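# Place cardboard box on an empty desk or in tote

## Task

Look for a desk in the room with nothing on it. If there is one, set the cardboard box on it. If every desk is occupied, put the box inside the tote near the door so that no part sticks out past the tote's rim. Leave the foam blocks exactly where they were and in their original orientation. The tote must be resting on the floor at the end. The robot must not fall over or finish leaning. The box must stay in place by itself at the end, not be held there by the robot.

## Robot and tools

ROBOT. TidyBot++: a base 0.54 m long, 0.50 m wide and 0.38 m tall on four driven casters, carrying one seven-joint arm with a two-finger gripper. The shoulder sits 0.12 m ahead of the base centre at 0.68 m height. base_camera is fixed on the base (about 0.23 m forward, 0.34 m up, tilted down; 644x364 pinhole). wrist_camera is a 644x476 fisheye that looks along the hand. Calibration lists K, distortion and T_world_to_cam, where world means the base frame; these can be off slightly, more so for the wrist camera.

FRAMES. Base frame: origin on the floor below the base centre, x ahead, y to the left, z up. hand_pose is in this frame and marks the midpoint between the finger pads; the hand's own z runs out along the fingers and the fingers close along its y. Odometry is the base frame as it was when the scene began; heading grows to the left, range -3.142 to 3.142. base_tilt is in degrees, positive when leaning forward or right; expect a fixed bias near 1 degree.

execute_actions. Argument actions: a list holding one action or nothing (empty just reports state and images). An action may hold base, joints, or both, plus optional speeds; its motions begin together. base needs exactly one key, each a relative offset from where the base last reported itself: translate_m (metres, forward positive, -2 to 2), strafe_m (metres sideways, left positive, -2 to 2), rotate_rad (radians, counter-clockwise seen from above positive, -6.3 to 6.3). joints gives absolute targets by name, in radians: joint_1_rad any angle (positive is clockwise from above, opposite to rotate_rad); joint_2_rad -2.249 to 2.249 (shoulder); joint_3_rad any angle; joint_4_rad -2.579 to 2.579 (elbow); joint_5_rad any angle; joint_6_rad -2.099 to 2.099 (wrist); joint_7_rad any angle; gripper_pos 0 (open) to 1 (closed), finger gap roughly 85 x (1 - gripper_pos) mm. Done tolerance is 0.039 for joints 1-4, 0.056 for 5-7, 0.03 for the gripper. Unbounded joints take the short way; turn them in steps below half a revolution. speeds caps top speed for that action: translate_m and strafe_m 0.05 to 0.5 m/s, rotate_rad 0.1 to 1.57 rad/s (maximum is default). A base move needing over 8.667 s is refused; no action runs past 15 s. cameras: list of base_camera, wrist_camera or all; omitted, null or all gives both, [] gives none. Any bad key or value rejects the whole call with no motion.

ARM GEOMETRY. Lengths: upper arm 0.42, forearm 0.31, hand 0.31 m (wrist to hand point). With joint_1_rad 0, joint_3_rad 3.14, joint_5_rad 0 the arm stays in the x-z plane; tilt from vertical (forward positive) is joint_2_rad for the upper arm, joint_2_rad - joint_4_rad for the forearm, and that minus joint_6_rad for the hand. Reach ahead of the shoulder is the sum of length x sin(tilt); height above it is the sum of length x cos(tilt). With the hand down, joint_7_rad 1.57 opens the fingers toward left and right; positive turns it counter-clockwise from above. From 3.14, raising joint_3_rad or joint_5_rad swings a forward-bent part toward the robot's right. A downward hand reaches at most about 0.94 m high, only near the base. The arm starts folded, hand down, poking 0.08 m past the base front, elbow up to 1.15 m. Closed fingertips reach 20 mm beyond the hand point.

OTHER TOOLS. wait: seconds 0 to 10, no new command. zoom_image: camera (base_camera or wrist_camera) and region [x0, y0, x1, y1] in pixels of that camera's latest image, at most 504x504. finished_scene: scene number; irreversible, and the goal must already hold.

RESULTS. Lines include joint_positions, hand_pose, base_odometry, base_tilt, motor_effort (percent of max, bracket = peak), and a pictures line naming image order. base_status/joint_status: done; off_target (stopped short, may still push); contact_stop or time_out (target dropped, holding). For the gripper at 1, done means empty and off_target means something is gripped. joint command not followed plus cause: arm targets withheld to avoid self-collision, possibly retried later; joints then say not_followed. on_its_own covers uncommanded motion. ARM HIT means a hard strike on base or arm. A torque fault freezes the arm and gripper for 10 s and skips the rest of the call. MOTOR HOT warns of heating under load; OVER-TEMPERATURE FAULT means the arm sags, and affected keys read limit_stop_at_motor_heat, so resend. After a stop, later motion calls in that same reply are skipped.

CAUTIONS. Joints or base left out of an action may still be driving to older targets. Friction leaves joints slightly off; correct by sending previous command plus (wanted minus read). Held loads make the arm sag; never command a loaded joint to its reading. Odometry drifts and counts slip; check images. A blocked base keeps shoving and may still say done. Avoid snagging the arm above about 0.8 m while driving, sideways force on a raised hand, and driving the arm into things: these tip the robot or fault the arm. Do not drop, slam or shove objects, and do not bump the foam blocks or tote. Release the box and move clear before finishing.

Each tool is called by a JSON object that holds its "api" and its "payload".

## Session

{"api": "execute_actions", "payload": {"actions": []}}

Scene clock: 0.00 s.
base_odometry: x=+0.000 y=+0.000 heading=+0.000 (m, m, rad; odometry frame)
base_tilt: forward=+0.3 right=-0.4 (deg)
base_status: not commanded
joint_positions: joint_1_rad=+0.026 joint_2_rad=-0.359 joint_3_rad=+3.123 joint_4_rad=-2.516 joint_5_rad=-0.023 joint_6_rad=-0.849 joint_7_rad=+1.583 gripper_pos=+0.000
joint_status: not commanded
motor_effort: joint_1_rad=+0 joint_2_rad=-2 joint_3_rad=+0 joint_4_rad=+17 joint_5_rad=+1 joint_6_rad=+0 joint_7_rad=+0 (%)
hand_pose: x=+0.2754 y=+0.0047 z=+0.5935 quat_wxyz=(-0.005, +0.998, -0.005, +0.068) (m; base frame)
pictures: base_camera, wrist_camera
Images, in order (width x height): base_camera 644x364, wrist_camera 644x476.

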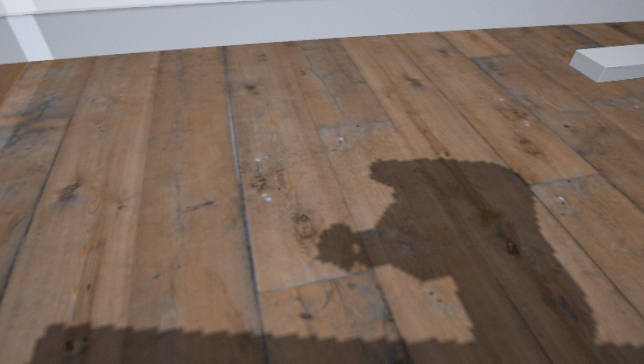

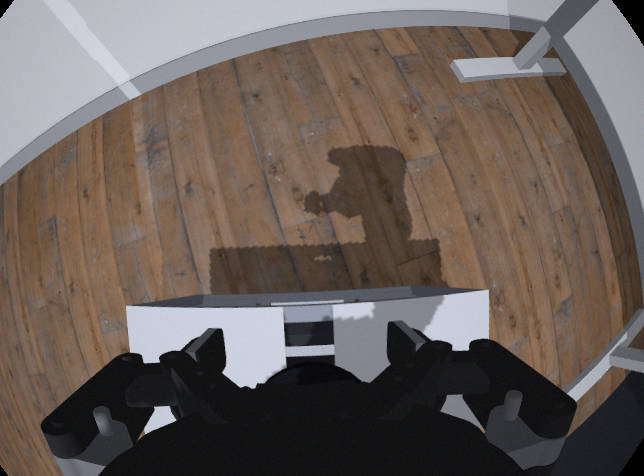

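{"api": "execute_actions", "payload": {"actions": [{"joints":{"joint_6_rad":0.2},"base":{"rotate_rad":-1.5}}]}}

{"api": "execute_actions", "payload": {"actions": [{"base":{"rotate_rad":-1.6}}], "cameras": ["wrist_camera"]}}

{"api": "execute_actions", "payload": {"actions": [{"base":{"rotate_rad":-1.6}}], "cameras": ["wrist_camera"]}}

Scene clock: 2.47 s.
base_odometry: x=+0.000 y=+0.000 heading=-1.500 (m, m, rad; odometry frame)
base_tilt: forward=+0.4 right=-0.3 (deg)
base_status: done
joint_positions: joint_1_rad=+0.026 joint_2_rad=-0.359 joint_3_rad=+3.123 joint_4_rad=-2.515 joint_5_rad=-0.023 joint_6_rad=+0.189 joint_7_rad=+1.583 gripper_pos=+0.000
joint_status: all done
motor_effort: joint_1_rad=+0(1) joint_2_rad=-6(6) joint_3_rad=+1(1) joint_4_rad=+22(22) joint_5_rad=+1(0) joint_6_rad=+8(6) joint_7_rad=+0(0) (%)
hand_pose: x=+0.5202 y=-0.0029 z=+0.7821 quat_wxyz=(+0.004, +0.832, -0.007, +0.554) (m; base frame)
pictures: base_camera, wrist_camera
camera_calibration (this result's frames):
wrist_camera: T_world_to_cam=[[-0.0352692, -0.999138, -0.0219108, 0.0307808], [-0.412162, 0.0345152, -0.910457, 0.97969], [0.910428, -0.0230802, -0.413024, -0.0193567], [0, 0, 0, 1]] pos_world=[0.4225, -0.00350669, 0.884645]
Images, in order (width x height): base_camera 644x364, wrist_camera 644x476.

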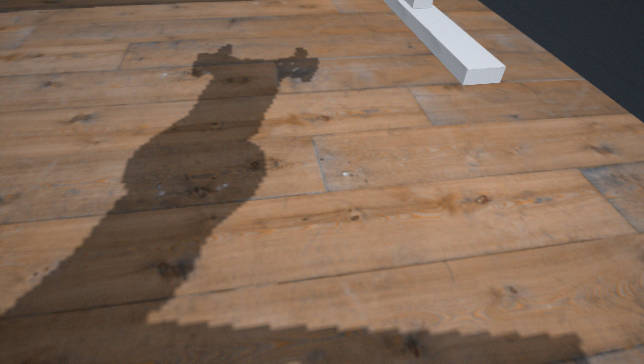

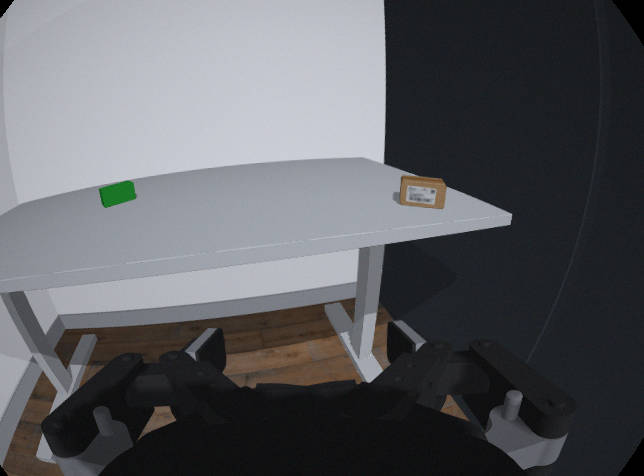

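Scene clock: 4.77 s.
base_odometry: x=+0.000 y=+0.000 heading=-3.099 (m, m, rad; odometry frame)
base_tilt: forward=+0.4 right=-0.3 (deg)
base_status: done
joint_positions: joint_1_rad=+0.026 joint_2_rad=-0.359 joint_3_rad=+3.123 joint_4_rad=-2.515 joint_5_rad=-0.023 joint_6_rad=+0.189 joint_7_rad=+1.583 gripper_pos=+0.000
joint_status: not commanded
motor_effort: joint_1_rad=+0(1) joint_2_rad=-5(6) joint_3_rad=+1(2) joint_4_rad=+22(22) joint_5_rad=+1(0) joint_6_rad=+8(8) joint_7_rad=+0(0) (%)
hand_pose: x=+0.5202 y=-0.0029 z=+0.7821 quat_wxyz=(+0.004, +0.832, -0.007, +0.554) (m; base frame)
pictures: wrist_camera
camera_calibration (this result's frames):
wrist_camera: T_world_to_cam=[[-0.0354876, -0.999128, -0.0219927, 0.0308626], [-0.412152, 0.0346799, -0.910455, 0.97969], [0.910424, -0.0232455, -0.413024, -0.0193582], [0, 0, 0, 1]] pos_world=[0.422501, -0.0035898, 0.884646]
Images, in order (width x height): wrist_camera 644x476.

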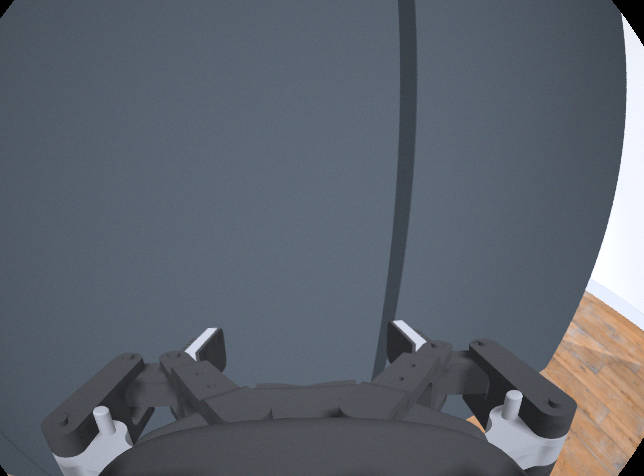

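Scene clock: 7.07 s.
base_odometry: x=+0.000 y=+0.000 heading=+1.584 (m, m, rad; odometry frame)
base_tilt: forward=+0.3 right=-0.4 (deg)
base_status: done
joint_positions: joint_1_rad=+0.026 joint_2_rad=-0.359 joint_3_rad=+3.124 joint_4_rad=-2.515 joint_5_rad=-0.023 joint_6_rad=+0.189 joint_7_rad=+1.583 gripper_pos=+0.000
joint_status: not commanded
motor_effort: joint_1_rad=+0(2) joint_2_rad=-6(6) joint_3_rad=+0(2) joint_4_rad=+22(22) joint_5_rad=-1(0) joint_6_rad=+7(8) joint_7_rad=+0(0) (%)
hand_pose: x=+0.5202 y=-0.0030 z=+0.7821 quat_wxyz=(+0.004, +0.832, -0.008, +0.554) (m; base frame)
pictures: wrist_camera
camera_calibration (this result's frames):
wrist_camera: T_world_to_cam=[[-0.0356569, -0.999121, -0.0220566, 0.0309265], [-0.412145, 0.0348079, -0.910453, 0.979689], [0.91042, -0.0233734, -0.413024, -0.0193592], [0, 0, 0, 1]] pos_world=[0.422502, -0.00365415, 0.884647]
Images, in order (width x height): wrist_camera 644x476.

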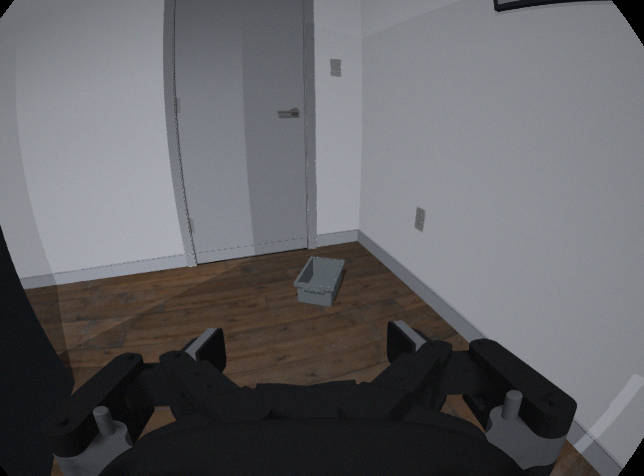

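{"api": "execute_actions", "payload": {"actions": [{"base":{"translate_m":1.3}}], "cameras": []}}

{"api": "execute_actions", "payload": {"actions": [{"base":{"rotate_rad":1.7}}]}}

Scene clock: 11.13 s.
base_odometry: x=-0.016 y=+1.300 heading=+1.584 (m, m, rad; odometry frame)
base_tilt: forward=+0.4 right=-0.3 (deg)
base_status: done
joint_positions: joint_1_rad=+0.026 joint_2_rad=-0.359 joint_3_rad=+3.124 joint_4_rad=-2.515 joint_5_rad=-0.023 joint_6_rad=+0.189 joint_7_rad=+1.583 gripper_pos=+0.000
joint_status: not commanded
motor_effort: joint_1_rad=+0(0) joint_2_rad=-5(8) joint_3_rad=+0(1) joint_4_rad=+22(23) joint_5_rad=+0(0) joint_6_rad=+8(8) joint_7_rad=+0(0) (%)
hand_pose: x=+0.5202 y=-0.0030 z=+0.7821 quat_wxyz=(+0.004, +0.832, -0.008, +0.554) (m; base frame)
pictures: none
No camera images: the call's "cameras" was empty. Leave "cameras" out to get every camera's image.

Scene clock: 13.50 s.
base_odometry: x=-0.016 y=+1.300 heading=-3.000 (m, m, rad; odometry frame)
base_tilt: forward=+0.4 right=-0.4 (deg)
base_status: done
joint_positions: joint_1_rad=+0.026 joint_2_rad=-0.359 joint_3_rad=+3.124 joint_4_rad=-2.515 joint_5_rad=-0.023 joint_6_rad=+0.189 joint_7_rad=+1.583 gripper_pos=+0.000
joint_status: not commanded
motor_effort: joint_1_rad=+0(1) joint_2_rad=-6(6) joint_3_rad=+0(1) joint_4_rad=+22(22) joint_5_rad=+0(0) joint_6_rad=+8(8) joint_7_rad=+0(0) (%)
hand_pose: x=+0.5202 y=-0.0030 z=+0.7821 quat_wxyz=(+0.004, +0.832, -0.008, +0.554) (m; base frame)
pictures: base_camera, wrist_camera
camera_calibration (this result's frames):
wrist_camera: T_world_to_cam=[[-0.0355958, -0.999123, -0.0220333, 0.0309033], [-0.412161, 0.0347619, -0.910448, 0.979687], [0.910415, -0.0233268, -0.413037, -0.0193493], [0, 0, 0, 1]] pos_world=[0.422505, -0.00363087, 0.884643]
Images, in order (width x height): base_camera 644x364, wrist_camera 644x476.

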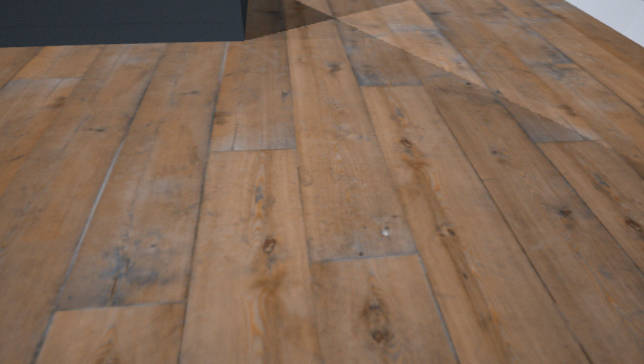

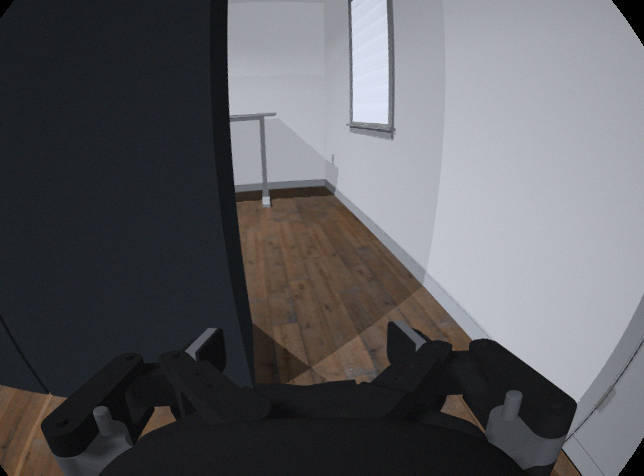

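{"api": "execute_actions", "payload": {"actions": [{"base":{"strafe_m":-0.3}}], "cameras": []}}

{"api": "execute_actions", "payload": {"actions": [{"base":{"translate_m":2.0}}]}}

Scene clock: 15.50 s.
base_odometry: x=-0.059 y=+1.597 heading=-2.999 (m, m, rad; odometry frame)
base_tilt: forward=+0.4 right=-0.4 (deg)
base_status: done
joint_positions: joint_1_rad=+0.026 joint_2_rad=-0.359 joint_3_rad=+3.124 joint_4_rad=-2.515 joint_5_rad=-0.023 joint_6_rad=+0.189 joint_7_rad=+1.583 gripper_pos=+0.000
joint_status: not commanded
motor_effort: joint_1_rad=+1(0) joint_2_rad=-5(6) joint_3_rad=+1(2) joint_4_rad=+22(22) joint_5_rad=+0(0) joint_6_rad=+8(8) joint_7_rad=+0(0) (%)
hand_pose: x=+0.5202 y=-0.0031 z=+0.7821 quat_wxyz=(+0.004, +0.832, -0.008, +0.554) (m; base frame)
pictures: none
No camera images: the call's "cameras" was empty. Leave "cameras" out to get every camera's image.

Scene clock: 20.87 s.
base_odometry: x=-2.039 y=+1.314 heading=-2.999 (m, m, rad; odometry frame)
base_tilt: forward=+0.4 right=-0.3 (deg)
base_status: done
joint_positions: joint_1_rad=+0.026 joint_2_rad=-0.359 joint_3_rad=+3.124 joint_4_rad=-2.515 joint_5_rad=-0.023 joint_6_rad=+0.189 joint_7_rad=+1.583 gripper_pos=+0.000
joint_status: not commanded
motor_effort: joint_1_rad=+0(1) joint_2_rad=-6(8) joint_3_rad=+1(1) joint_4_rad=+22(23) joint_5_rad=+0(1) joint_6_rad=+8(8) joint_7_rad=+0(0) (%)
hand_pose: x=+0.5202 y=-0.0031 z=+0.7821 quat_wxyz=(+0.004, +0.832, -0.008, +0.554) (m; base frame)
pictures: base_camera, wrist_camera
camera_calibration (this result's frames):
wrist_camera: T_world_to_cam=[[-0.0358311, -0.999113, -0.0221227, 0.0309922], [-0.412101, 0.034939, -0.910468, 0.979696], [0.910433, -0.0235063, -0.412987, -0.0193873], [0, 0, 0, 1]] pos_world=[0.422495, -0.00372059, 0.884661]
Images, in order (width x height): base_camera 644x364, wrist_camera 644x476.

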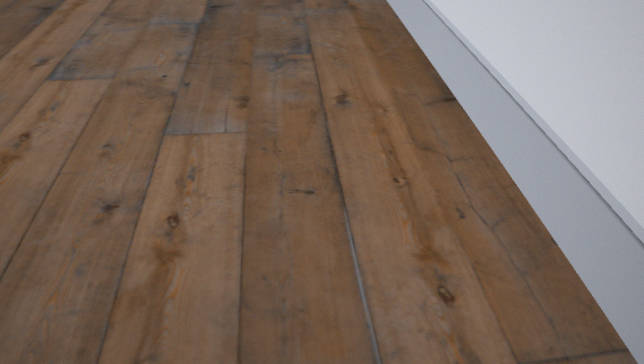

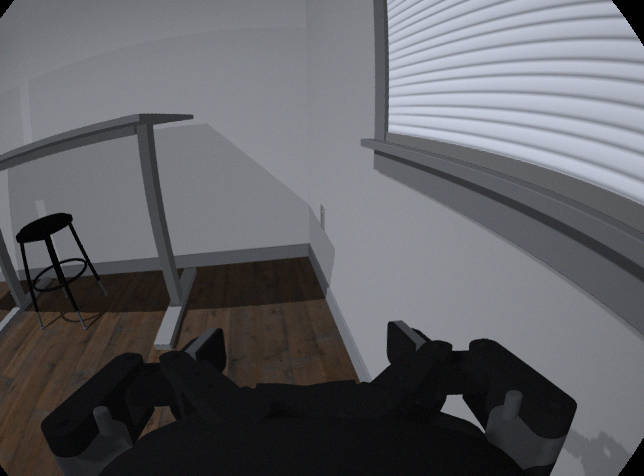

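{"api": "execute_actions", "payload": {"actions": [{"base":{"strafe_m":0.3},"joints":{"joint_1_rad":-0.6,"joint_2_rad":-0.2,"joint_4_rad":-0.6,"joint_6_rad":-1.5}}], "cameras": ["wrist_camera"]}}

Scene clock: 24.27 s.
base_odometry: x=-1.997 y=+1.017 heading=-3.000 (m, m, rad; odometry frame)
base_tilt: forward=+0.3 right=-0.4 (deg)
base_status: done
joint_positions: joint_1_rad=-0.573 joint_2_rad=-0.221 joint_3_rad=+3.123 joint_4_rad=-0.620 joint_5_rad=-0.023 joint_6_rad=-1.467 joint_7_rad=+1.583 gripper_pos=+0.000
joint_status: all done
motor_effort: joint_1_rad=+0(1) joint_2_rad=-3(12) joint_3_rad=+0(2) joint_4_rad=+14(25) joint_5_rad=+0(0) joint_6_rad=+8(9) joint_7_rad=+0(0) (%)
hand_pose: x=+0.3848 y=+0.1916 z=+1.2916 quat_wxyz=(-0.178, +0.765, +0.245, +0.568) (m; base frame)
pictures: wrist_camera
camera_calibration (this result's frames):
wrist_camera: T_world_to_cam=[[0.564051, -0.825593, -0.0155688, -0.04058], [-0.271499, -0.167618, -0.94773, 1.41378], [0.77983, 0.538795, -0.318692, 0.139593], [0, 0, 0, 1]] pos_world=[0.297871, 0.12826, 1.38374]
Images, in order (width x height): wrist_camera 644x476.

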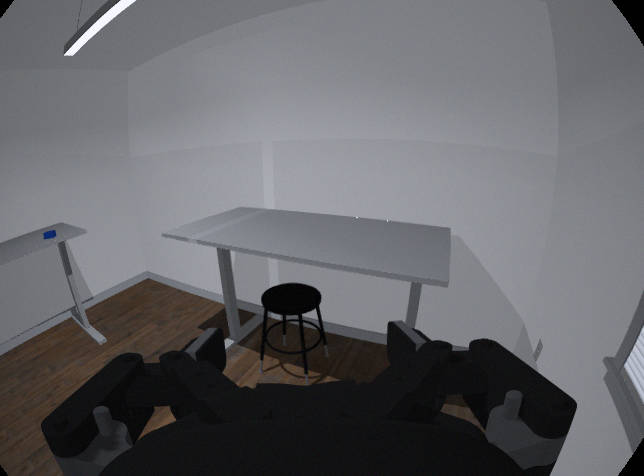

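{"api": "zoom_image", "payload": {"camera": "wrist_camera", "region": [150,180,470,300]}}

Region (150, 180, 470, 300) of wrist_camera's 644x476 image, scaled by 1.575; it fills the top 189 rows of this view, and the rest is white.

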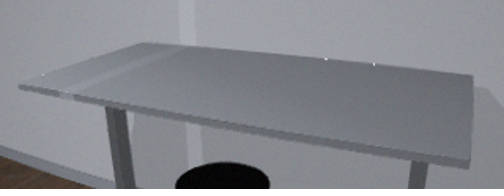

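{"api": "execute_actions", "payload": {"actions": [{"base":{"strafe_m":-0.2},"joints":{"joint_1_rad":0,"joint_2_rad":-0.36,"joint_4_rad":-2.5,"joint_6_rad":0.2}}], "cameras": []}}

{"api": "execute_actions", "payload": {"actions": [{"base":{"translate_m":-2.0}}], "cameras": []}}

{"api": "execute_actions", "payload": {"actions": [{"base":{"rotate_rad":1.43}}], "cameras": []}}

{"api": "execute_actions", "payload": {"actions": [{"base":{"translate_m":1.5}}]}}

Scene clock: 27.67 s.
base_odometry: x=-2.025 y=+1.215 heading=-3.000 (m, m, rad; odometry frame)
base_tilt: forward=+0.3 right=-0.4 (deg)
base_status: done
joint_positions: joint_1_rad=-0.027 joint_2_rad=-0.338 joint_3_rad=+3.124 joint_4_rad=-2.481 joint_5_rad=-0.023 joint_6_rad=+0.165 joint_7_rad=+1.583 gripper_pos=+0.000
joint_status: all done
motor_effort: joint_1_rad=+0(1) joint_2_rad=-6(14) joint_3_rad=+0(3) joint_4_rad=+22(26) joint_5_rad=+1(0) joint_6_rad=+8(7) joint_7_rad=+0(1) (%)
hand_pose: x=+0.5291 y=+0.0187 z=+0.7856 quat_wxyz=(-0.011, +0.835, +0.014, +0.550) (m; base frame)
pictures: none
No camera images: the call's "cameras" was empty. Leave "cameras" out to get every camera's image.

Scene clock: 33.03 s.
base_odometry: x=-0.045 y=+1.498 heading=-3.000 (m, m, rad; odometry frame)
base_tilt: forward=+0.4 right=-0.3 (deg)
base_status: done
joint_positions: joint_1_rad=-0.026 joint_2_rad=-0.348 joint_3_rad=+3.124 joint_4_rad=-2.482 joint_5_rad=-0.023 joint_6_rad=+0.168 joint_7_rad=+1.583 gripper_pos=+0.000
joint_status: not commanded
motor_effort: joint_1_rad=+1(0) joint_2_rad=-6(10) joint_3_rad=+1(1) joint_4_rad=+22(23) joint_5_rad=+0(0) joint_6_rad=+7(8) joint_7_rad=+0(0) (%)
hand_pose: x=+0.5280 y=+0.0186 z=+0.7895 quat_wxyz=(-0.011, +0.832, +0.014, +0.554) (m; base frame)
pictures: none
No camera images: the call's "cameras" was empty. Leave "cameras" out to get every camera's image.

Scene clock: 35.23 s.
base_odometry: x=-0.045 y=+1.498 heading=-1.570 (m, m, rad; odometry frame)
base_tilt: forward=+0.3 right=-0.4 (deg)
base_status: done
joint_positions: joint_1_rad=-0.023 joint_2_rad=-0.348 joint_3_rad=+3.123 joint_4_rad=-2.482 joint_5_rad=-0.023 joint_6_rad=+0.168 joint_7_rad=+1.583 gripper_pos=+0.000
joint_status: not commanded
motor_effort: joint_1_rad=+0(1) joint_2_rad=-6(7) joint_3_rad=+1(2) joint_4_rad=+22(22) joint_5_rad=+0(0) joint_6_rad=+8(8) joint_7_rad=+0(0) (%)
hand_pose: x=+0.5280 y=+0.0172 z=+0.7895 quat_wxyz=(-0.010, +0.832, +0.013, +0.554) (m; base frame)
pictures: none
No camera images: the call's "cameras" was empty. Leave "cameras" out to get every camera's image.

Scene clock: 39.60 s.
base_odometry: x=-0.042 y=-0.002 heading=-1.570 (m, m, rad; odometry frame)
base_tilt: forward=+0.3 right=-0.4 (deg)
base_status: done
joint_positions: joint_1_rad=-0.023 joint_2_rad=-0.350 joint_3_rad=+3.123 joint_4_rad=-2.482 joint_5_rad=-0.023 joint_6_rad=+0.168 joint_7_rad=+1.583 gripper_pos=+0.000
joint_status: not commanded
motor_effort: joint_1_rad=-1(0) joint_2_rad=-6(9) joint_3_rad=+0(1) joint_4_rad=+22(23) joint_5_rad=+1(0) joint_6_rad=+8(8) joint_7_rad=+0(0) (%)
hand_pose: x=+0.5278 y=+0.0172 z=+0.7902 quat_wxyz=(-0.010, +0.832, +0.013, +0.555) (m; base frame)
pictures: base_camera, wrist_camera
camera_calibration (this result's frames):
wrist_camera: T_world_to_cam=[[0.0138701, -0.999654, -0.0223394, 0.0256514], [-0.411009, 0.014667, -0.911513, 0.990068], [0.911526, 0.0218245, -0.410664, -0.025615], [0, 0, 0, 1]] pos_world=[0.42992, 0.0116802, 0.892514]
Images, in order (width x height): base_camera 644x364, wrist_camera 644x476.

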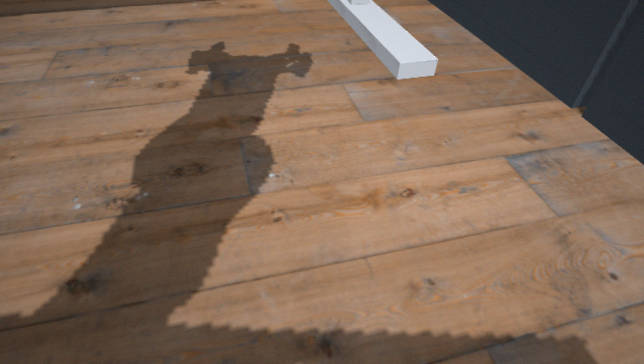

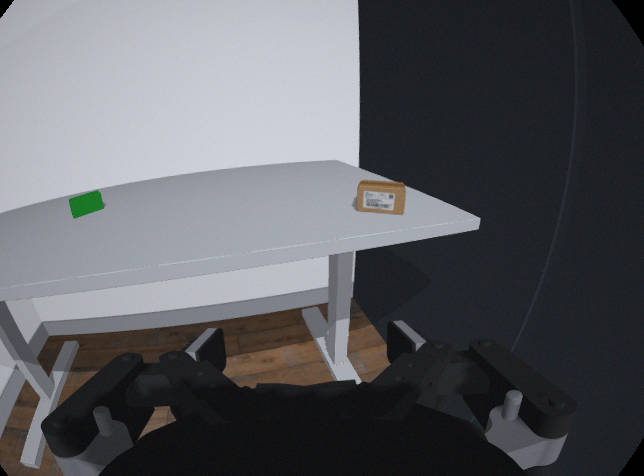

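{"api": "execute_actions", "payload": {"actions": [{"base":{"rotate_rad":0.12},"joints":{"joint_1_rad":0.2,"joint_2_rad":0.0,"joint_4_rad":-1.2,"joint_6_rad":-1.3}}]}}

Scene clock: 42.27 s.
base_odometry: x=-0.042 y=-0.002 heading=-1.449 (m, m, rad; odometry frame)
base_tilt: forward=+0.3 right=-0.4 (deg)
base_status: done
joint_positions: joint_1_rad=+0.173 joint_2_rad=-0.022 joint_3_rad=+3.123 joint_4_rad=-1.221 joint_5_rad=-0.023 joint_6_rad=-1.267 joint_7_rad=+1.583 gripper_pos=+0.000
joint_status: all done
motor_effort: joint_1_rad=+0(1) joint_2_rad=-18(19) joint_3_rad=+0(1) joint_4_rad=+22(25) joint_5_rad=+0(1) joint_6_rad=+5(9) joint_7_rad=+0(0) (%)
hand_pose: x=+0.5926 y=-0.0654 z=+0.9739 quat_wxyz=(+0.016, +0.941, -0.067, +0.331) (m; base frame)
pictures: base_camera, wrist_camera
camera_calibration (this result's frames):
wrist_camera: T_world_to_cam=[[-0.162303, -0.986489, -0.022282, 0.0514832], [-0.785806, 0.142877, -0.601744, 1.11417], [0.596798, -0.0801556, -0.798378, 0.549943], [0, 0, 0, 1]] pos_world=[0.555673, -0.0643208, 1.11065]
Images, in order (width x height): base_camera 644x364, wrist_camera 644x476.

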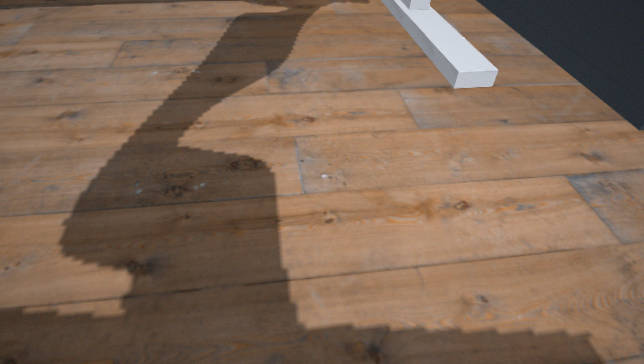

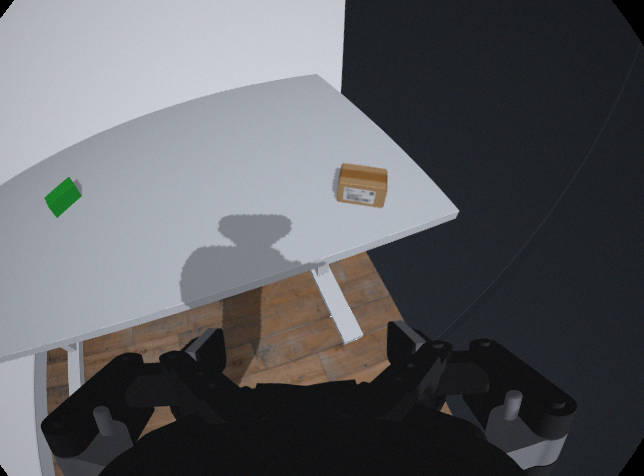

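{"api": "execute_actions", "payload": {"actions": [{"base":{"strafe_m":-0.21},"joints":{"joint_1_rad":0,"joint_2_rad":0.3,"joint_4_rad":-0.86,"joint_6_rad":-1.9,"joint_7_rad":0.0}}], "cameras": []}}

{"api": "execute_actions", "payload": {"actions": [{"base":{"translate_m":0.354},"joints":{"joint_2_rad":0.42,"joint_6_rad":-1.84}}]}}

Scene clock: 45.07 s.
base_odometry: x=-0.251 y=-0.028 heading=-1.448 (m, m, rad; odometry frame)
base_tilt: forward=+0.4 right=-0.3 (deg)
base_status: done
joint_positions: joint_1_rad=+0.021 joint_2_rad=+0.286 joint_3_rad=+3.124 joint_4_rad=-0.882 joint_5_rad=-0.023 joint_6_rad=-1.869 joint_7_rad=+0.017 gripper_pos=+0.000
joint_status: all done
motor_effort: joint_1_rad=+1(1) joint_2_rad=-27(28) joint_3_rad=+0(2) joint_4_rad=+18(22) joint_5_rad=+0(1) joint_6_rad=+1(5) joint_7_rad=+0(0) (%)
hand_pose: x=+0.5592 y=+0.0053 z=+0.8992 quat_wxyz=(-0.046, +0.713, -0.699, +0.028) (m; base frame)
pictures: none
No camera images: the call's "cameras" was empty. Leave "cameras" out to get every camera's image.

Scene clock: 47.10 s.
base_odometry: x=-0.208 y=-0.379 heading=-1.449 (m, m, rad; odometry frame)
base_tilt: forward=+0.4 right=-0.4 (deg)
base_status: done
joint_positions: joint_1_rad=+0.021 joint_2_rad=+0.414 joint_3_rad=+3.124 joint_4_rad=-0.877 joint_5_rad=-0.023 joint_6_rad=-1.869 joint_7_rad=+0.017 gripper_pos=+0.000
joint_status: all done
motor_effort: joint_1_rad=+0(1) joint_2_rad=-33(36) joint_3_rad=-1(1) joint_4_rad=+19(20) joint_5_rad=+0(1) joint_6_rad=-1(1) joint_7_rad=+0(0) (%)
hand_pose: x=+0.5845 y=+0.0048 z=+0.8428 quat_wxyz=(-0.004, +0.714, -0.700, -0.017) (m; base frame)
pictures: base_camera, wrist_camera
camera_calibration (this result's frames):
wrist_camera: T_world_to_cam=[[-0.999597, 0.00646658, 0.0276288, 0.559078], [0.00807085, 0.998263, 0.0583544, -0.0055687], [-0.0272034, 0.0585539, -0.997914, 0.98794], [0, 0, 0, 1]] pos_world=[0.585774, -0.055904, 0.970757]
Images, in order (width x height): base_camera 644x364, wrist_camera 644x476.

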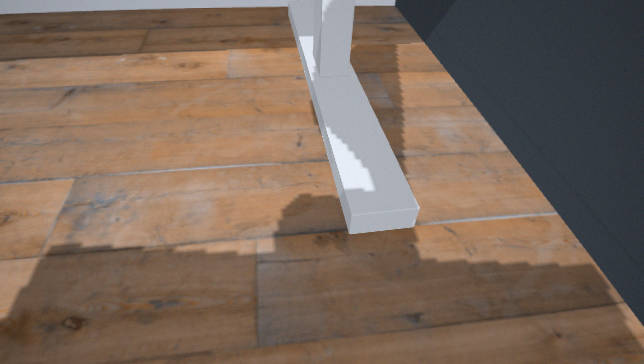

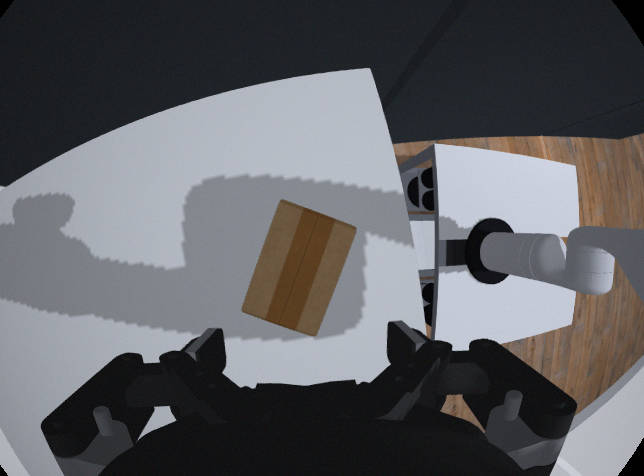

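{"api": "execute_actions", "payload": {"actions": [{"base":{"strafe_m":-0.033},"joints":{"joint_7_rad":-0.33}}], "cameras": []}}

{"api": "execute_actions", "payload": {"actions": [{"joints":{"joint_2_rad":0.42,"joint_4_rad":-1.15,"joint_6_rad":-1.55}}]}}

Scene clock: 48.50 s.
base_odometry: x=-0.240 y=-0.383 heading=-1.449 (m, m, rad; odometry frame)
base_tilt: forward=+0.4 right=-0.4 (deg)
base_status: done
joint_positions: joint_1_rad=+0.014 joint_2_rad=+0.414 joint_3_rad=+3.124 joint_4_rad=-0.877 joint_5_rad=-0.023 joint_6_rad=-1.869 joint_7_rad=-0.318 gripper_pos=+0.000
joint_status: all done
motor_effort: joint_1_rad=+0(3) joint_2_rad=-32(34) joint_3_rad=+0(2) joint_4_rad=+18(19) joint_5_rad=+1(0) joint_6_rad=-1(1) joint_7_rad=+0(0) (%)
hand_pose: x=+0.5845 y=+0.0077 z=+0.8428 quat_wxyz=(-0.001, +0.589, -0.808, -0.017) (m; base frame)
pictures: none
No camera images: the call's "cameras" was empty. Leave "cameras" out to get every camera's image.

Scene clock: 49.87 s.
base_odometry: x=-0.240 y=-0.383 heading=-1.449 (m, m, rad; odometry frame)
base_tilt: forward=+0.4 right=-0.3 (deg)
base_status: not commanded
joint_positions: joint_1_rad=+0.014 joint_2_rad=+0.399 joint_3_rad=+3.124 joint_4_rad=-1.114 joint_5_rad=-0.023 joint_6_rad=-1.586 joint_7_rad=-0.318 gripper_pos=+0.000
joint_status: all done
motor_effort: joint_1_rad=+0(1) joint_2_rad=-26(34) joint_3_rad=+0(1) joint_4_rad=+14(20) joint_5_rad=+1(2) joint_6_rad=+0(4) joint_7_rad=+0(0) (%)
hand_pose: x=+0.6094 y=+0.0086 z=+0.7769 quat_wxyz=(-0.026, +0.587, -0.809, +0.001) (m; base frame)
pictures: base_camera, wrist_camera
camera_calibration (this result's frames):
wrist_camera: T_world_to_cam=[[-0.941722, 0.335733, -0.0210385, 0.585485], [0.333531, 0.940025, 0.0714841, -0.213727], [0.0437763, 0.0603011, -0.99722, 0.8789], [0, 0, 0, 1]] pos_world=[0.584174, -0.0486566, 0.904052]
Images, in order (width x height): base_camera 644x364, wrist_camera 644x476.

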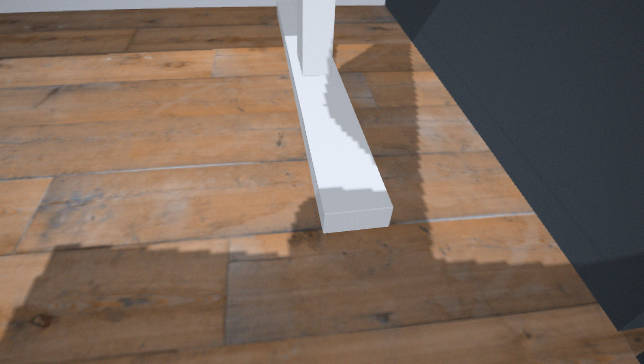

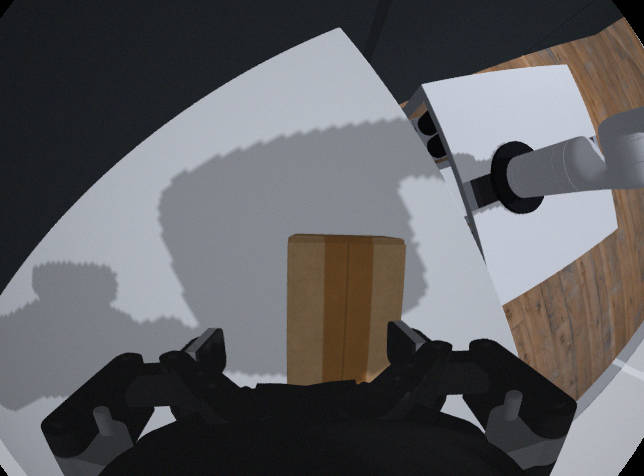

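{"api": "execute_actions", "payload": {"actions": [{"base":{"translate_m":-0.022}}], "cameras": []}}

{"api": "execute_actions", "payload": {"actions": [{"joints":{"joint_2_rad":0.45,"joint_4_rad":-1.23,"joint_6_rad":-1.48}}], "cameras": ["wrist_camera"]}}

Scene clock: 50.77 s.
base_odometry: x=-0.243 y=-0.361 heading=-1.449 (m, m, rad; odometry frame)
base_tilt: forward=+0.4 right=-0.4 (deg)
base_status: done
joint_positions: joint_1_rad=+0.014 joint_2_rad=+0.397 joint_3_rad=+3.124 joint_4_rad=-1.126 joint_5_rad=-0.023 joint_6_rad=-1.578 joint_7_rad=-0.318 gripper_pos=+0.000
joint_status: not commanded
motor_effort: joint_1_rad=+0(2) joint_2_rad=-28(30) joint_3_rad=+0(2) joint_4_rad=+18(19) joint_5_rad=+1(3) joint_6_rad=+1(1) joint_7_rad=+1(1) (%)
hand_pose: x=+0.6082 y=+0.0086 z=+0.7741 quat_wxyz=(-0.025, +0.587, -0.809, +0.000) (m; base frame)
pictures: none
No camera images: the call's "cameras" was empty. Leave "cameras" out to get every camera's image.

Scene clock: 51.87 s.
base_odometry: x=-0.243 y=-0.362 heading=-1.449 (m, m, rad; odometry frame)
base_tilt: forward=+0.4 right=-0.4 (deg)
base_status: not commanded
joint_positions: joint_1_rad=+0.014 joint_2_rad=+0.437 joint_3_rad=+3.124 joint_4_rad=-1.214 joint_5_rad=-0.023 joint_6_rad=-1.514 joint_7_rad=-0.318 gripper_pos=+0.000
joint_status: all done
motor_effort: joint_1_rad=+0(1) joint_2_rad=-29(34) joint_3_rad=+0(1) joint_4_rad=+16(20) joint_5_rad=+0(1) joint_6_rad=-1(2) joint_7_rad=+0(1) (%)
hand_pose: x=+0.6031 y=+0.0087 z=+0.7268 quat_wxyz=(+0.001, +0.586, -0.810, -0.019) (m; base frame)
pictures: wrist_camera
camera_calibration (this result's frames):
wrist_camera: T_world_to_cam=[[-0.940591, 0.337051, 0.041055, 0.532632], [0.338843, 0.939523, 0.0498148, -0.195666], [-0.021782, 0.0607665, -0.997914, 0.869248], [0, 0, 0, 1]] pos_world=[0.586223, -0.0485129, 0.855315]
Images, in order (width x height): wrist_camera 644x476.

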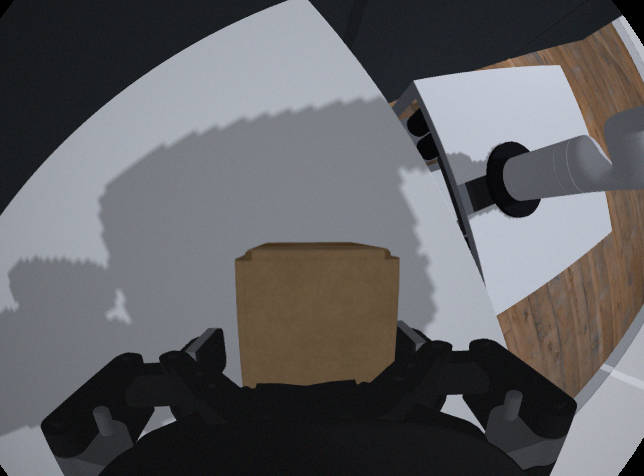

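{"api": "execute_actions", "payload": {"actions": [{"joints":{"gripper_pos":1}}], "cameras": []}}

{"api": "execute_actions", "payload": {"actions": [{"joints":{"joint_2_rad":0.3,"joint_4_rad":-0.9,"joint_6_rad":-1.8}}], "cameras": []}}

{"api": "execute_actions", "payload": {"actions": [{"base":{"translate_m":-1.5},"joints":{"joint_2_rad":-0.2,"joint_4_rad":-0.9,"joint_6_rad":-0.87,"joint_7_rad":1.57}}], "cameras": []}}

{"api": "execute_actions", "payload": {"actions": [{"base":{"rotate_rad":-1.551}}]}}

Scene clock: 53.07 s.
base_odometry: x=-0.243 y=-0.362 heading=-1.449 (m, m, rad; odometry frame)
base_tilt: forward=+0.3 right=-0.4 (deg)
base_status: not commanded
joint_positions: joint_1_rad=+0.014 joint_2_rad=+0.412 joint_3_rad=+3.124 joint_4_rad=-1.207 joint_5_rad=-0.023 joint_6_rad=-1.501 joint_7_rad=-0.318 gripper_pos=+0.454
joint_status: gripper_pos off_target (ended at +0.454, target +1.000)
motor_effort: joint_1_rad=+0(1) joint_2_rad=-26(31) joint_3_rad=-1(2) joint_4_rad=+15(19) joint_5_rad=+1(1) joint_6_rad=+0(2) joint_7_rad=+0(0) (%)
hand_pose: x=+0.6079 y=+0.0087 z=+0.7411 quat_wxyz=(-0.017, +0.586, -0.810, -0.006) (m; base frame)
pictures: none
No camera images: the call's "cameras" was empty. Leave "cameras" out to get every camera's image.

Scene clock: 54.50 s.
base_odometry: x=-0.243 y=-0.362 heading=-1.449 (m, m, rad; odometry frame)
base_tilt: forward=+0.4 right=-0.4 (deg)
base_status: not commanded
joint_positions: joint_1_rad=+0.014 joint_2_rad=+0.305 joint_3_rad=+3.124 joint_4_rad=-0.919 joint_5_rad=-0.023 joint_6_rad=-1.770 joint_7_rad=-0.318 gripper_pos=+0.454
joint_status: all done
motor_effort: joint_1_rad=+0(0) joint_2_rad=-29(38) joint_3_rad=+0(1) joint_4_rad=+20(22) joint_5_rad=+0(0) joint_6_rad=+1(1) joint_7_rad=+0(1) (%)
hand_pose: x=+0.5867 y=+0.0083 z=+0.8826 quat_wxyz=(-0.068, +0.588, -0.806, +0.033) (m; base frame)
pictures: none
No camera images: the call's "cameras" was empty. Leave "cameras" out to get every camera's image.

Scene clock: 58.87 s.
base_odometry: x=-0.426 y=+1.127 heading=-1.448 (m, m, rad; odometry frame)
base_tilt: forward=+0.4 right=-0.4 (deg)
base_status: done
joint_positions: joint_1_rad=+0.014 joint_2_rad=-0.200 joint_3_rad=+3.124 joint_4_rad=-0.916 joint_5_rad=-0.023 joint_6_rad=-0.902 joint_7_rad=+1.549 gripper_pos=+0.454
joint_status: all done
motor_effort: joint_1_rad=+0(1) joint_2_rad=-9(34) joint_3_rad=+0(1) joint_4_rad=+20(22) joint_5_rad=+0(0) joint_6_rad=+10(9) joint_7_rad=+0(1) (%)
hand_pose: x=+0.5523 y=+0.0102 z=+1.3166 quat_wxyz=(-0.018, +0.724, -0.005, +0.690) (m; base frame)
pictures: none
No camera images: the call's "cameras" was empty. Leave "cameras" out to get every camera's image.

Scene clock: 61.13 s.
base_odometry: x=-0.426 y=+1.127 heading=-2.999 (m, m, rad; odometry frame)
base_tilt: forward=+0.3 right=-0.4 (deg)
base_status: done
joint_positions: joint_1_rad=+0.014 joint_2_rad=-0.199 joint_3_rad=+3.127 joint_4_rad=-0.916 joint_5_rad=-0.023 joint_6_rad=-0.902 joint_7_rad=+1.549 gripper_pos=+0.454
joint_status: not commanded
motor_effort: joint_1_rad=+0(1) joint_2_rad=-10(13) joint_3_rad=+0(2) joint_4_rad=+20(21) joint_5_rad=+0(2) joint_6_rad=+9(9) joint_7_rad=+0(0) (%)
hand_pose: x=+0.5530 y=+0.0088 z=+1.3161 quat_wxyz=(-0.018, +0.724, -0.006, +0.690) (m; base frame)
pictures: base_camera, wrist_camera
camera_calibration (this result's frames):
wrist_camera: T_world_to_cam=[[0.00564523, -0.998232, -0.0591734, 0.0816947], [-0.0788251, 0.058546, -0.995168, 1.40594], [0.996872, 0.0102823, -0.0783552, -0.316966], [0, 0, 0, 1]] pos_world=[0.426337, 0.00249689, 1.37915]
Images, in order (width x height): base_camera 644x364, wrist_camera 644x476.

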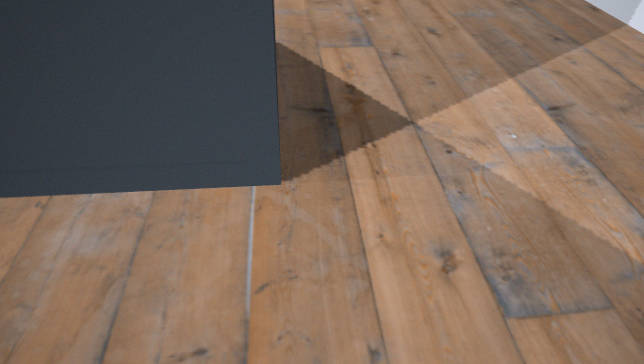

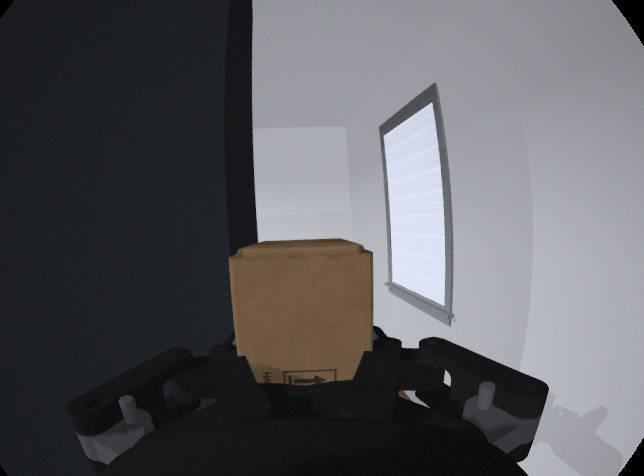

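{"api": "execute_actions", "payload": {"actions": [{"base":{"strafe_m":-0.38}}], "cameras": []}}

{"api": "execute_actions", "payload": {"actions": [{"base":{"translate_m":1.6}}], "cameras": []}}

{"api": "execute_actions", "payload": {"actions": [{"base":{"strafe_m":0.75}}]}}

Scene clock: 63.40 s.
base_odometry: x=-0.480 y=+1.504 heading=-3.000 (m, m, rad; odometry frame)
base_tilt: forward=+0.3 right=-0.3 (deg)
base_status: done
joint_positions: joint_1_rad=+0.014 joint_2_rad=-0.199 joint_3_rad=+3.128 joint_4_rad=-0.916 joint_5_rad=-0.023 joint_6_rad=-0.902 joint_7_rad=+1.549 gripper_pos=+0.454
joint_status: not commanded
motor_effort: joint_1_rad=+0(1) joint_2_rad=-10(10) joint_3_rad=+0(3) joint_4_rad=+20(20) joint_5_rad=+0(1) joint_6_rad=+9(9) joint_7_rad=+0(0) (%)
hand_pose: x=+0.5531 y=+0.0083 z=+1.3161 quat_wxyz=(-0.017, +0.724, -0.006, +0.690) (m; base frame)
pictures: none
No camera images: the call's "cameras" was empty. Leave "cameras" out to get every camera's image.

Scene clock: 67.97 s.
base_odometry: x=-2.064 y=+1.278 heading=-3.000 (m, m, rad; odometry frame)
base_tilt: forward=+0.4 right=-0.3 (deg)
base_status: done
joint_positions: joint_1_rad=+0.014 joint_2_rad=-0.194 joint_3_rad=+3.128 joint_4_rad=-0.916 joint_5_rad=-0.023 joint_6_rad=-0.902 joint_7_rad=+1.549 gripper_pos=+0.454
joint_status: not commanded
motor_effort: joint_1_rad=+0(0) joint_2_rad=-11(14) joint_3_rad=+0(1) joint_4_rad=+20(21) joint_5_rad=+0(0) joint_6_rad=+9(9) joint_7_rad=+0(0) (%)
hand_pose: x=+0.5561 y=+0.0082 z=+1.3141 quat_wxyz=(-0.018, +0.726, -0.006, +0.688) (m; base frame)
pictures: none
No camera images: the call's "cameras" was empty. Leave "cameras" out to get every camera's image.

Scene clock: 70.83 s.
base_odometry: x=-1.958 y=+0.535 heading=-3.000 (m, m, rad; odometry frame)
base_tilt: forward=+0.3 right=-0.3 (deg)
base_status: done
joint_positions: joint_1_rad=+0.014 joint_2_rad=-0.194 joint_3_rad=+3.126 joint_4_rad=-0.916 joint_5_rad=-0.023 joint_6_rad=-0.902 joint_7_rad=+1.549 gripper_pos=+0.454
joint_status: not commanded
motor_effort: joint_1_rad=+0(1) joint_2_rad=-10(11) joint_3_rad=+1(2) joint_4_rad=+20(21) joint_5_rad=+0(1) joint_6_rad=+10(9) joint_7_rad=+1(0) (%)
hand_pose: x=+0.5561 y=+0.0092 z=+1.3141 quat_wxyz=(-0.018, +0.726, -0.005, +0.688) (m; base frame)
pictures: base_camera, wrist_camera
camera_calibration (this result's frames):
wrist_camera: T_world_to_cam=[[0.006116, -0.998232, -0.0591207, 0.0816029], [-0.0835526, 0.0584049, -0.99479, 1.40625], [0.996485, 0.0110238, -0.0830477, -0.31377], [0, 0, 0, 1]] pos_world=[0.429664, 0.0027855, 1.37769]
Images, in order (width x height): base_camera 644x364, wrist_camera 644x476.

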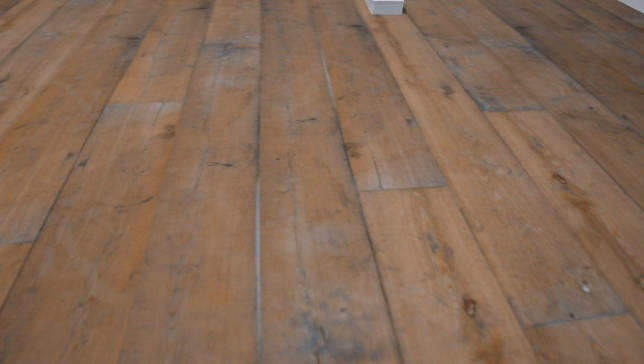

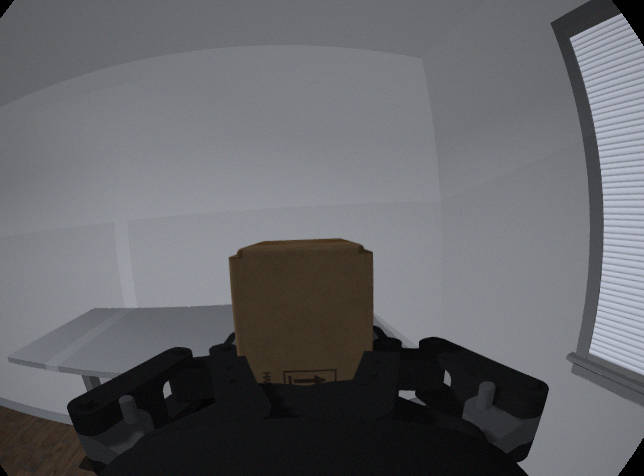

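{"api": "execute_actions", "payload": {"actions": [{"base":{"strafe_m":0.18}}], "cameras": []}}

{"api": "execute_actions", "payload": {"actions": [{"base":{"translate_m":0.7},"joints":{"joint_1_rad":0.0,"joint_5_rad":0}}]}}

Scene clock: 72.57 s.
base_odometry: x=-1.933 y=+0.357 heading=-3.000 (m, m, rad; odometry frame)
base_tilt: forward=+0.3 right=-0.4 (deg)
base_status: done
joint_positions: joint_1_rad=+0.014 joint_2_rad=-0.194 joint_3_rad=+3.121 joint_4_rad=-0.916 joint_5_rad=-0.023 joint_6_rad=-0.902 joint_7_rad=+1.549 gripper_pos=+0.454
joint_status: not commanded
motor_effort: joint_1_rad=+0(1) joint_2_rad=-10(11) joint_3_rad=+1(3) joint_4_rad=+20(21) joint_5_rad=+0(0) joint_6_rad=+9(10) joint_7_rad=+0(0) (%)
hand_pose: x=+0.5560 y=+0.0117 z=+1.3140 quat_wxyz=(-0.019, +0.726, -0.004, +0.688) (m; base frame)
pictures: none
No camera images: the call's "cameras" was empty. Leave "cameras" out to get every camera's image.

Scene clock: 75.33 s.
base_odometry: x=-2.626 y=+0.258 heading=-3.000 (m, m, rad; odometry frame)
base_tilt: forward=+0.3 right=-0.3 (deg)
base_status: done
joint_positions: joint_1_rad=+0.014 joint_2_rad=-0.192 joint_3_rad=+3.121 joint_4_rad=-0.916 joint_5_rad=-0.023 joint_6_rad=-0.902 joint_7_rad=+1.549 gripper_pos=+0.454
joint_status: all done
motor_effort: joint_1_rad=+0(0) joint_2_rad=-10(14) joint_3_rad=+0(1) joint_4_rad=+20(21) joint_5_rad=+1(0) joint_6_rad=+10(10) joint_7_rad=+0(0) (%)
hand_pose: x=+0.5574 y=+0.0117 z=+1.3132 quat_wxyz=(-0.019, +0.726, -0.004, +0.687) (m; base frame)
pictures: base_camera, wrist_camera
camera_calibration (this result's frames):
wrist_camera: T_world_to_cam=[[0.0105637, -0.998244, -0.0582871, 0.0805067], [-0.0857562, 0.0571711, -0.994674, 1.40643], [0.99626, 0.0155059, -0.0850017, -0.312512], [0, 0, 0, 1]] pos_world=[0.431103, 0.0048039, 1.37707]
Images, in order (width x height): base_camera 644x364, wrist_camera 644x476.

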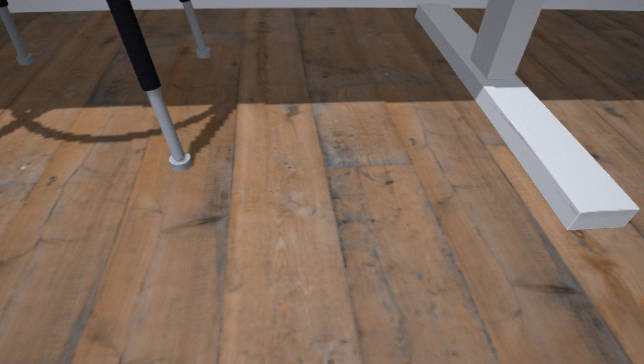

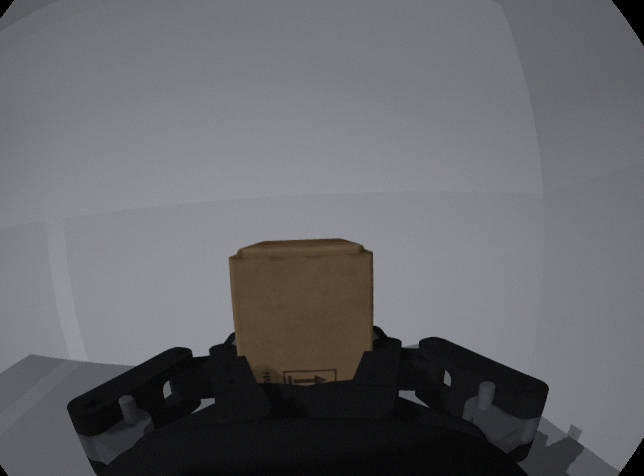

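{"api": "execute_actions", "payload": {"actions": [{"base":{"translate_m":0.12},"joints":{"joint_2_rad":0.1,"joint_4_rad":-1.35,"joint_6_rad":-0.15}}]}}

Scene clock: 77.37 s.
base_odometry: x=-2.745 y=+0.241 heading=-2.999 (m, m, rad; odometry frame)
base_tilt: forward=+0.4 right=-0.4 (deg)
base_status: done
joint_positions: joint_1_rad=+0.014 joint_2_rad=+0.113 joint_3_rad=+3.121 joint_4_rad=-1.354 joint_5_rad=-0.023 joint_6_rad=-0.189 joint_7_rad=+1.549 gripper_pos=+0.454
joint_status: all done
motor_effort: joint_1_rad=+0(0) joint_2_rad=-28(36) joint_3_rad=+0(1) joint_4_rad=+26(31) joint_5_rad=+0(1) joint_6_rad=+9(11) joint_7_rad=+1(1) (%)
hand_pose: x=+0.7891 y=+0.0056 z=+1.1060 quat_wxyz=(-0.019, +0.736, -0.013, +0.676) (m; base frame)
pictures: base_camera, wrist_camera
camera_calibration (this result's frames):
wrist_camera: T_world_to_cam=[[-0.00516754, -0.997428, -0.0714909, 0.0868757], [-0.115183, 0.0716098, -0.99076, 1.23937], [0.993331, 0.00311472, -0.115256, -0.525098], [0, 0, 0, 1]] pos_world=[0.664799, -0.000463304, 1.17361]
Images, in order (width x height): base_camera 644x364, wrist_camera 644x476.

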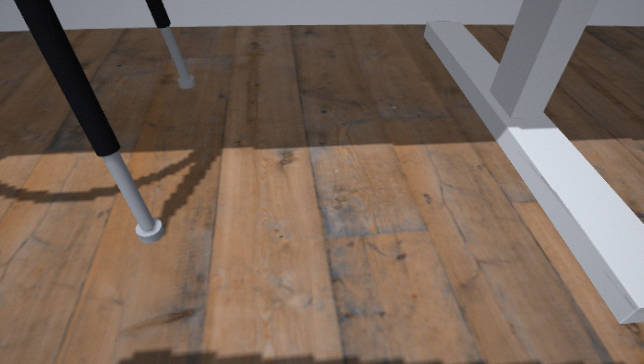

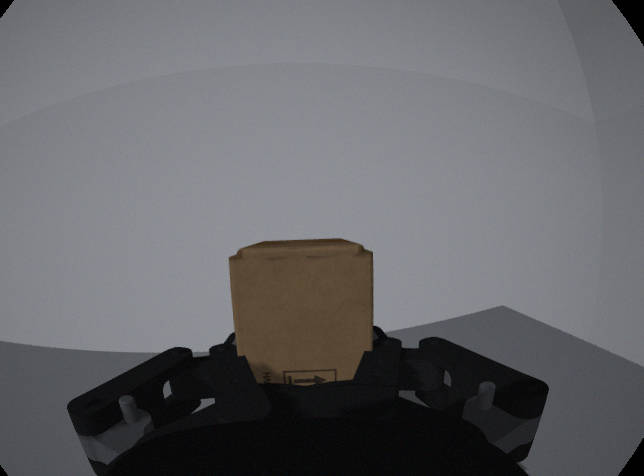

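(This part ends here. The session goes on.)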